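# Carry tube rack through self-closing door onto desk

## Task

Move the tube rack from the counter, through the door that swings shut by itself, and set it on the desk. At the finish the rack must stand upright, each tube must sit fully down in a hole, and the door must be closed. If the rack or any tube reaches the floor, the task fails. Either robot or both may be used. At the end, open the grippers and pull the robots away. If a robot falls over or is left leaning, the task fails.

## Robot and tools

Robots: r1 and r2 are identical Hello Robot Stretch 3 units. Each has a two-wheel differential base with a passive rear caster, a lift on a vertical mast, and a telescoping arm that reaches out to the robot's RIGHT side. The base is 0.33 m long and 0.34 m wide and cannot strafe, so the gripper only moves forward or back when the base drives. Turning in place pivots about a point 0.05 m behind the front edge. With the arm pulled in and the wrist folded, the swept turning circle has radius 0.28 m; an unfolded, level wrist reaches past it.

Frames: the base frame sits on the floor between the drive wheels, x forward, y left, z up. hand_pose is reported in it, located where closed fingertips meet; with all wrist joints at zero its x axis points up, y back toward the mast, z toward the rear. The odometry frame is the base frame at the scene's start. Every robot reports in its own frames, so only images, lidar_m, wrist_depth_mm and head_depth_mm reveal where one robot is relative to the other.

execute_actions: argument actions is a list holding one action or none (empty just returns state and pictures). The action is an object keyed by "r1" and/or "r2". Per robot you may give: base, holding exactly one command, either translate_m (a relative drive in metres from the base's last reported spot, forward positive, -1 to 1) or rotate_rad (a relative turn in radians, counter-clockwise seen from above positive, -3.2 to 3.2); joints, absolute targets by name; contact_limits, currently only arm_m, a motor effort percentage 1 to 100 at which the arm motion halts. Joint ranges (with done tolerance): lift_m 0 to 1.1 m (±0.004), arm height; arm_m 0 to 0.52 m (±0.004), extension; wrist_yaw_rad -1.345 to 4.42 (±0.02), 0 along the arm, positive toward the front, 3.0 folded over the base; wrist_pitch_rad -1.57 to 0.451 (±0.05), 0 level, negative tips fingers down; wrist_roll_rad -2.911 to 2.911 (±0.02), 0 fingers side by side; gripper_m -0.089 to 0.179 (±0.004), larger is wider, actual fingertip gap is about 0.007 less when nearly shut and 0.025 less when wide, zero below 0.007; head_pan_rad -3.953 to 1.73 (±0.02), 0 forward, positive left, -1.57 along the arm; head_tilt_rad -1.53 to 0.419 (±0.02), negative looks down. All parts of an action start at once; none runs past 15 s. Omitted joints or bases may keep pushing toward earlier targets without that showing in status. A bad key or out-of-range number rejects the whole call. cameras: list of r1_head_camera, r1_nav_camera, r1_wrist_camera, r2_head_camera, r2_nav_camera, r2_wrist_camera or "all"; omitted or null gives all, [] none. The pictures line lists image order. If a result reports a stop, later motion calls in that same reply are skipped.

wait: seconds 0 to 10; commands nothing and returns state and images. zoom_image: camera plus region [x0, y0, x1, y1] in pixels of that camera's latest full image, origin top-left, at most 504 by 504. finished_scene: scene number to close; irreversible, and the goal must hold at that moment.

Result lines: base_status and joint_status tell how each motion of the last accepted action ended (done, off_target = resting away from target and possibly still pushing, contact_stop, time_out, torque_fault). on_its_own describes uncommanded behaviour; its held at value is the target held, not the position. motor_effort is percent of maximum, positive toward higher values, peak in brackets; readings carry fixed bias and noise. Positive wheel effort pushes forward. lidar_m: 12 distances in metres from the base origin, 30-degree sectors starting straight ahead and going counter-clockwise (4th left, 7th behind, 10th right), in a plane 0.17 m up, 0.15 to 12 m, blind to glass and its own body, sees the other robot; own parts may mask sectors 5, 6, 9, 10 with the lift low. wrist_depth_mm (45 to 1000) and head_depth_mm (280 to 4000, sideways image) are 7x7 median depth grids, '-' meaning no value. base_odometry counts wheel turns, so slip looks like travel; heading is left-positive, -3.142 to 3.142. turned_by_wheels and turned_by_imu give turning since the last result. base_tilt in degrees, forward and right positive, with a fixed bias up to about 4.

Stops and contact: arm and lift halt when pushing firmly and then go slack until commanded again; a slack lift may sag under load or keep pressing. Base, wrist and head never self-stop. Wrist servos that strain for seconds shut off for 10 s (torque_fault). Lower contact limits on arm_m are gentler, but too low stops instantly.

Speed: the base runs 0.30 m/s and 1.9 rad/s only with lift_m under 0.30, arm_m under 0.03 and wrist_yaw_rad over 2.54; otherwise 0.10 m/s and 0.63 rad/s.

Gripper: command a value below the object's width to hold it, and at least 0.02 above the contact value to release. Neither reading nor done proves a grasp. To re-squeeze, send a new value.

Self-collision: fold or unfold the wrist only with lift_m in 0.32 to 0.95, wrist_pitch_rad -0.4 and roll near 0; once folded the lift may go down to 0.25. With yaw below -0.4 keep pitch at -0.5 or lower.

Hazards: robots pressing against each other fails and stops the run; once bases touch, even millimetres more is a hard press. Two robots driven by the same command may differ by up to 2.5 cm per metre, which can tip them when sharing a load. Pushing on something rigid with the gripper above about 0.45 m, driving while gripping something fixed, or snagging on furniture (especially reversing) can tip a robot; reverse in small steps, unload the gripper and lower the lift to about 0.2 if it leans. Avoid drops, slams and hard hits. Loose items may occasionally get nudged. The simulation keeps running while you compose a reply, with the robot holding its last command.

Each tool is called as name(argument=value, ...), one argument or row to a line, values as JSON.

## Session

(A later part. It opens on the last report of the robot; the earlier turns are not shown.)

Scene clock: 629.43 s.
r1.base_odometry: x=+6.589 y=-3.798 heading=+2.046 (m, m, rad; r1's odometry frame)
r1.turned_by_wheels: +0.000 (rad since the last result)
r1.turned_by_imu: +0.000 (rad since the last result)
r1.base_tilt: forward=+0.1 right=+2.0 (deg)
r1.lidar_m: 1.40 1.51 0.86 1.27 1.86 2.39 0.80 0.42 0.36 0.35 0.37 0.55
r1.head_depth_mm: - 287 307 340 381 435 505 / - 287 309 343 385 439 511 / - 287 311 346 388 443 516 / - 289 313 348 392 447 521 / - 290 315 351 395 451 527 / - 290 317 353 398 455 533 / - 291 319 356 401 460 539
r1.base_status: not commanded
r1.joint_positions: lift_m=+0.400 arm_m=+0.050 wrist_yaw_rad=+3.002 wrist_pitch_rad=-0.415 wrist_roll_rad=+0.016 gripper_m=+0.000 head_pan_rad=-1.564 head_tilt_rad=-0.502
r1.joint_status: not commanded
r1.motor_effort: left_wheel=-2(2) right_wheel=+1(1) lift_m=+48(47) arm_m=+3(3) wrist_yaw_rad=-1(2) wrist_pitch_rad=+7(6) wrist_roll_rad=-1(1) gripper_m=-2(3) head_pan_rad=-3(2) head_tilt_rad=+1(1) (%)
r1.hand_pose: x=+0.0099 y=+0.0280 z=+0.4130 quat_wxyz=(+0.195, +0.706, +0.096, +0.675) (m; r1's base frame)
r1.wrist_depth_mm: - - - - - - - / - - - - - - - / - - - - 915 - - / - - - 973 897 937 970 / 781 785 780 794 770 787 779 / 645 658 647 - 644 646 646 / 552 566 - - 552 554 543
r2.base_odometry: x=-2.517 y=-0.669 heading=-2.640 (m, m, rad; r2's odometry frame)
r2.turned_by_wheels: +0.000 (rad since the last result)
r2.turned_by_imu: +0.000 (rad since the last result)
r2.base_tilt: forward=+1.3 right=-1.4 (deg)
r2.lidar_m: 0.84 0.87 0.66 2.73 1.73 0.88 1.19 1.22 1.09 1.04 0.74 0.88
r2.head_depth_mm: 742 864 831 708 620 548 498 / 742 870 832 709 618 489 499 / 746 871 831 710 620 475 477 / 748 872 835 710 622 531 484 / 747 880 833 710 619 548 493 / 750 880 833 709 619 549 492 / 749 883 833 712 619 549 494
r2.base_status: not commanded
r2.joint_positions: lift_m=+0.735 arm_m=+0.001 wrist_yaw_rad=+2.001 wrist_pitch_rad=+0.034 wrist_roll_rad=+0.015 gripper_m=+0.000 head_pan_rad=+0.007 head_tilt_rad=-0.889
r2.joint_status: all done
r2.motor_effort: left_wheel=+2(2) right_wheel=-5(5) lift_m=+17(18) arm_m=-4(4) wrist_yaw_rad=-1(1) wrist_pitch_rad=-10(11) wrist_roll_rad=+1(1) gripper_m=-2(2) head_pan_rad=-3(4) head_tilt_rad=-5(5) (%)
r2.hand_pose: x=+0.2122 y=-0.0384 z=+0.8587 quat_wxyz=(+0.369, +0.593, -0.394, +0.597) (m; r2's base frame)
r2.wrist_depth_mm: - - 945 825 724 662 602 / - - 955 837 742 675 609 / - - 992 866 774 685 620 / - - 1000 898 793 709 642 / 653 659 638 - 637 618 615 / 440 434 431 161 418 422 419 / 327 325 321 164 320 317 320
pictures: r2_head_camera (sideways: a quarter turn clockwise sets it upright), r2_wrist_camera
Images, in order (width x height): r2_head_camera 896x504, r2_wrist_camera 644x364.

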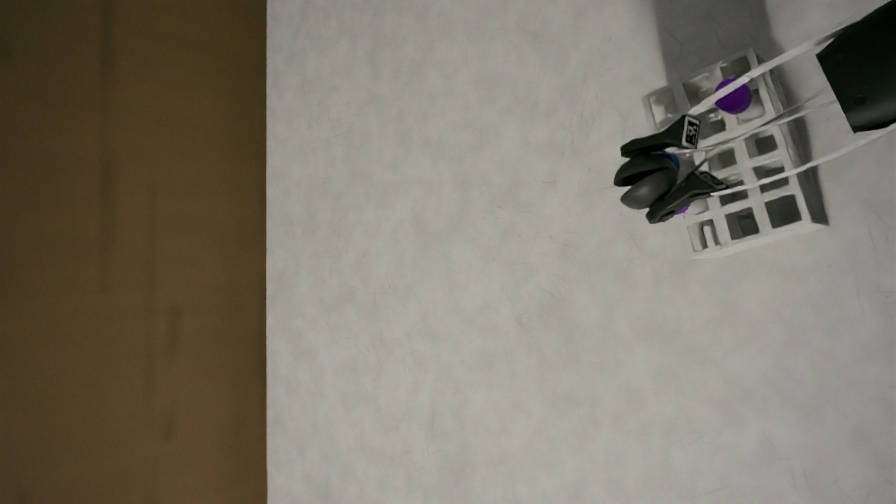

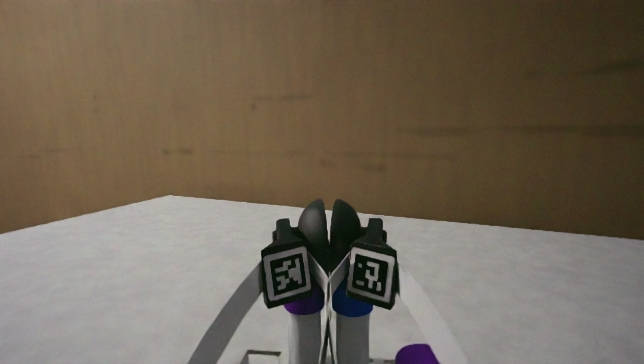

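execute_actions(
  actions=[
    {"r2":{"joints":{"lift_m":0.80}}},
  ],
  cameras=[],
)

execute_actions(
  actions=[
    {"r2":{"base":{"translate_m":-0.3},"joints":{"lift_m":0.74}}},
  ],
  cameras=["r2_wrist_camera"],
)

zoom_image(
  camera="r2_wrist_camera",
  region=[200,100,480,300],
)

Scene clock: 631.43 s.
r1.base_odometry: x=+6.589 y=-3.798 heading=+2.046 (m, m, rad; r1's odometry frame)
r1.turned_by_wheels: +0.000 (rad since the last result)
r1.turned_by_imu: +0.000 (rad since the last result)
r1.base_tilt: forward=+0.1 right=+1.8 (deg)
r1.lidar_m: 1.40 1.50 0.85 1.27 1.86 2.37 0.80 0.42 0.36 0.35 0.37 0.55
r1.head_depth_mm: - 286 307 340 382 434 505 / - 287 309 343 385 438 509 / - 287 311 345 388 442 516 / - 289 314 348 391 446 521 / - 290 315 350 395 451 528 / - 291 318 353 398 456 533 / - 291 320 356 400 460 541
r1.base_status: not commanded
r1.joint_positions: lift_m=+0.400 arm_m=+0.050 wrist_yaw_rad=+3.002 wrist_pitch_rad=-0.415 wrist_roll_rad=+0.016 gripper_m=+0.000 head_pan_rad=-1.564 head_tilt_rad=-0.502
r1.joint_status: not commanded
r1.motor_effort: left_wheel=-2(1) right_wheel=+1(1) lift_m=+47(47) arm_m=+3(3) wrist_yaw_rad=-2(2) wrist_pitch_rad=+7(7) wrist_roll_rad=-1(1) gripper_m=-3(2) head_pan_rad=-3(3) head_tilt_rad=+0(1) (%)
r1.hand_pose: x=+0.0099 y=+0.0280 z=+0.4130 quat_wxyz=(+0.195, +0.706, +0.096, +0.675) (m; r1's base frame)
r1.wrist_depth_mm: - - - - - - - / - - - - - - - / - - - - 940 - - / 999 - 985 - 897 984 969 / 789 769 783 820 811 775 767 / 646 645 651 - 647 637 649 / 549 575 - - 552 549 548
r2.base_odometry: x=-2.517 y=-0.669 heading=-2.640 (m, m, rad; r2's odometry frame)
r2.turned_by_wheels: +0.000 (rad since the last result)
r2.turned_by_imu: +0.000 (rad since the last result)
r2.base_tilt: forward=+1.4 right=-1.4 (deg)
r2.lidar_m: 0.84 0.87 0.66 2.73 1.73 0.88 1.19 1.22 1.09 1.04 0.74 0.88
r2.head_depth_mm: 742 866 831 710 620 548 507 / 743 870 831 711 618 482 498 / 746 868 833 707 630 473 480 / 745 872 830 709 620 531 484 / 752 878 833 713 619 550 492 / 752 875 835 712 619 549 491 / 751 876 836 712 619 549 491
r2.base_status: not commanded
r2.joint_positions: lift_m=+0.800 arm_m=+0.001 wrist_yaw_rad=+2.001 wrist_pitch_rad=-0.016 wrist_roll_rad=+0.015 gripper_m=+0.000 head_pan_rad=+0.007 head_tilt_rad=-0.889
r2.joint_status: all done
r2.motor_effort: left_wheel=+2(3) right_wheel=-5(5) lift_m=+26(27) arm_m=-4(4) wrist_yaw_rad=-1(1) wrist_pitch_rad=+4(10) wrist_roll_rad=+1(1) gripper_m=-2(3) head_pan_rad=-2(3) head_tilt_rad=-5(5) (%)
r2.hand_pose: x=+0.2112 y=-0.0389 z=+0.9105 quat_wxyz=(+0.384, +0.602, -0.380, +0.588) (m; r2's base frame)
r2.wrist_depth_mm: - - 932 792 720 653 592 / - - 954 838 743 682 612 / - - - 866 773 683 626 / - - 995 902 803 703 653 / - 728 721 - 706 710 639 / 511 508 508 450 497 494 493 / 396 394 385 384 388 387 381
pictures: none
No camera images: the call's "cameras" was empty. Leave "cameras" out to get every camera's image.

Scene clock: 635.90 s.
r1.base_odometry: x=+6.589 y=-3.798 heading=+2.046 (m, m, rad; r1's odometry frame)
r1.turned_by_wheels: +0.000 (rad since the last result)
r1.turned_by_imu: +0.000 (rad since the last result)
r1.base_tilt: forward=+0.3 right=+2.0 (deg)
r1.lidar_m: 1.40 1.51 0.57 1.28 1.86 2.38 0.80 0.42 0.36 0.35 0.37 0.55
r1.head_depth_mm: - 286 307 340 381 434 505 / - 287 309 343 385 439 511 / - 287 312 345 388 443 515 / - 289 314 348 391 447 522 / - 290 315 350 395 452 527 / - 290 318 353 398 456 534 / - 291 320 356 401 460 539
r1.base_status: not commanded
r1.joint_positions: lift_m=+0.400 arm_m=+0.050 wrist_yaw_rad=+3.002 wrist_pitch_rad=-0.415 wrist_roll_rad=+0.016 gripper_m=+0.000 head_pan_rad=-1.564 head_tilt_rad=-0.502
r1.joint_status: not commanded
r1.motor_effort: left_wheel=-2(2) right_wheel=+1(1) lift_m=+48(47) arm_m=+3(3) wrist_yaw_rad=-2(2) wrist_pitch_rad=+7(7) wrist_roll_rad=-1(1) gripper_m=-2(2) head_pan_rad=-3(3) head_tilt_rad=+1(1) (%)
r1.hand_pose: x=+0.0099 y=+0.0280 z=+0.4130 quat_wxyz=(+0.195, +0.706, +0.096, +0.675) (m; r1's base frame)
r1.wrist_depth_mm: - - - - - - - / - - - - - - - / - - - - - - - / 999 993 990 989 725 680 967 / 786 778 770 817 665 625 789 / 650 642 642 - 656 645 642 / 546 573 - - 556 559 555
r2.base_odometry: x=-2.254 y=-0.525 heading=-2.640 (m, m, rad; r2's odometry frame)
r2.turned_by_wheels: +0.000 (rad since the last result)
r2.turned_by_imu: -0.001 (rad since the last result)
r2.base_tilt: forward=+1.2 right=-1.4 (deg)
r2.lidar_m: 1.14 0.85 1.58 2.71 1.29 0.63 0.96 0.90 1.09 1.05 1.08 0.94
r2.head_depth_mm: 1018 1012 828 712 642 1258 1145 / 1027 1007 833 679 642 1244 1147 / 1027 1002 833 668 643 1216 1128 / 1025 1007 834 694 643 1256 1130 / 1031 1003 830 710 643 1255 1127 / 1032 1009 832 710 644 1254 1128 / 1037 1009 836 713 643 1261 1132
r2.base_status: done
r2.joint_positions: lift_m=+0.740 arm_m=+0.001 wrist_yaw_rad=+2.001 wrist_pitch_rad=-0.017 wrist_roll_rad=+0.015 gripper_m=+0.000 head_pan_rad=+0.007 head_tilt_rad=-0.889
r2.joint_status: all done
r2.motor_effort: left_wheel=+2(3) right_wheel=-5(11) lift_m=+21(20) arm_m=-4(4) wrist_yaw_rad=-2(1) wrist_pitch_rad=+4(4) wrist_roll_rad=+2(2) gripper_m=-3(3) head_pan_rad=-2(2) head_tilt_rad=-5(5) (%)
r2.hand_pose: x=+0.2112 y=-0.0389 z=+0.8505 quat_wxyz=(+0.384, +0.603, -0.379, +0.588) (m; r2's base frame)
r2.wrist_depth_mm: - - - - - 908 830 / - - - - - 930 842 / - - - - - 981 889 / - - 954 955 816 905 859 / 563 551 552 - 441 453 533 / - 445 413 344 381 379 376 / - - - 332 302 290 293
pictures: r2_wrist_camera
Images, in order (width x height): r2_wrist_camera 644x364.

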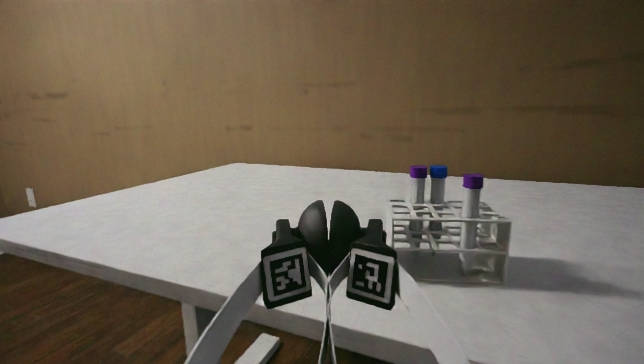

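Region (200, 100, 480, 300) of r2_wrist_camera's 644x364 image, scaled by 1.800; it fills the top 360 rows of this view, and the rest is white.

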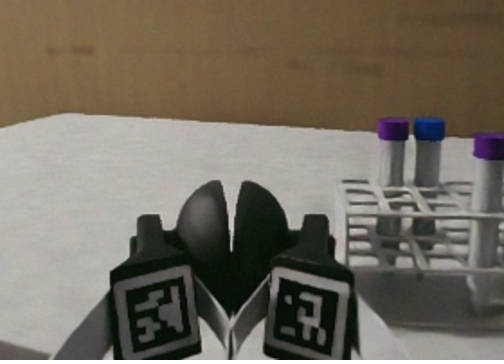

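Looks consistent with perspective; seated.

finished_scene(
  scene=1,
)

The scene is finished: the task was done.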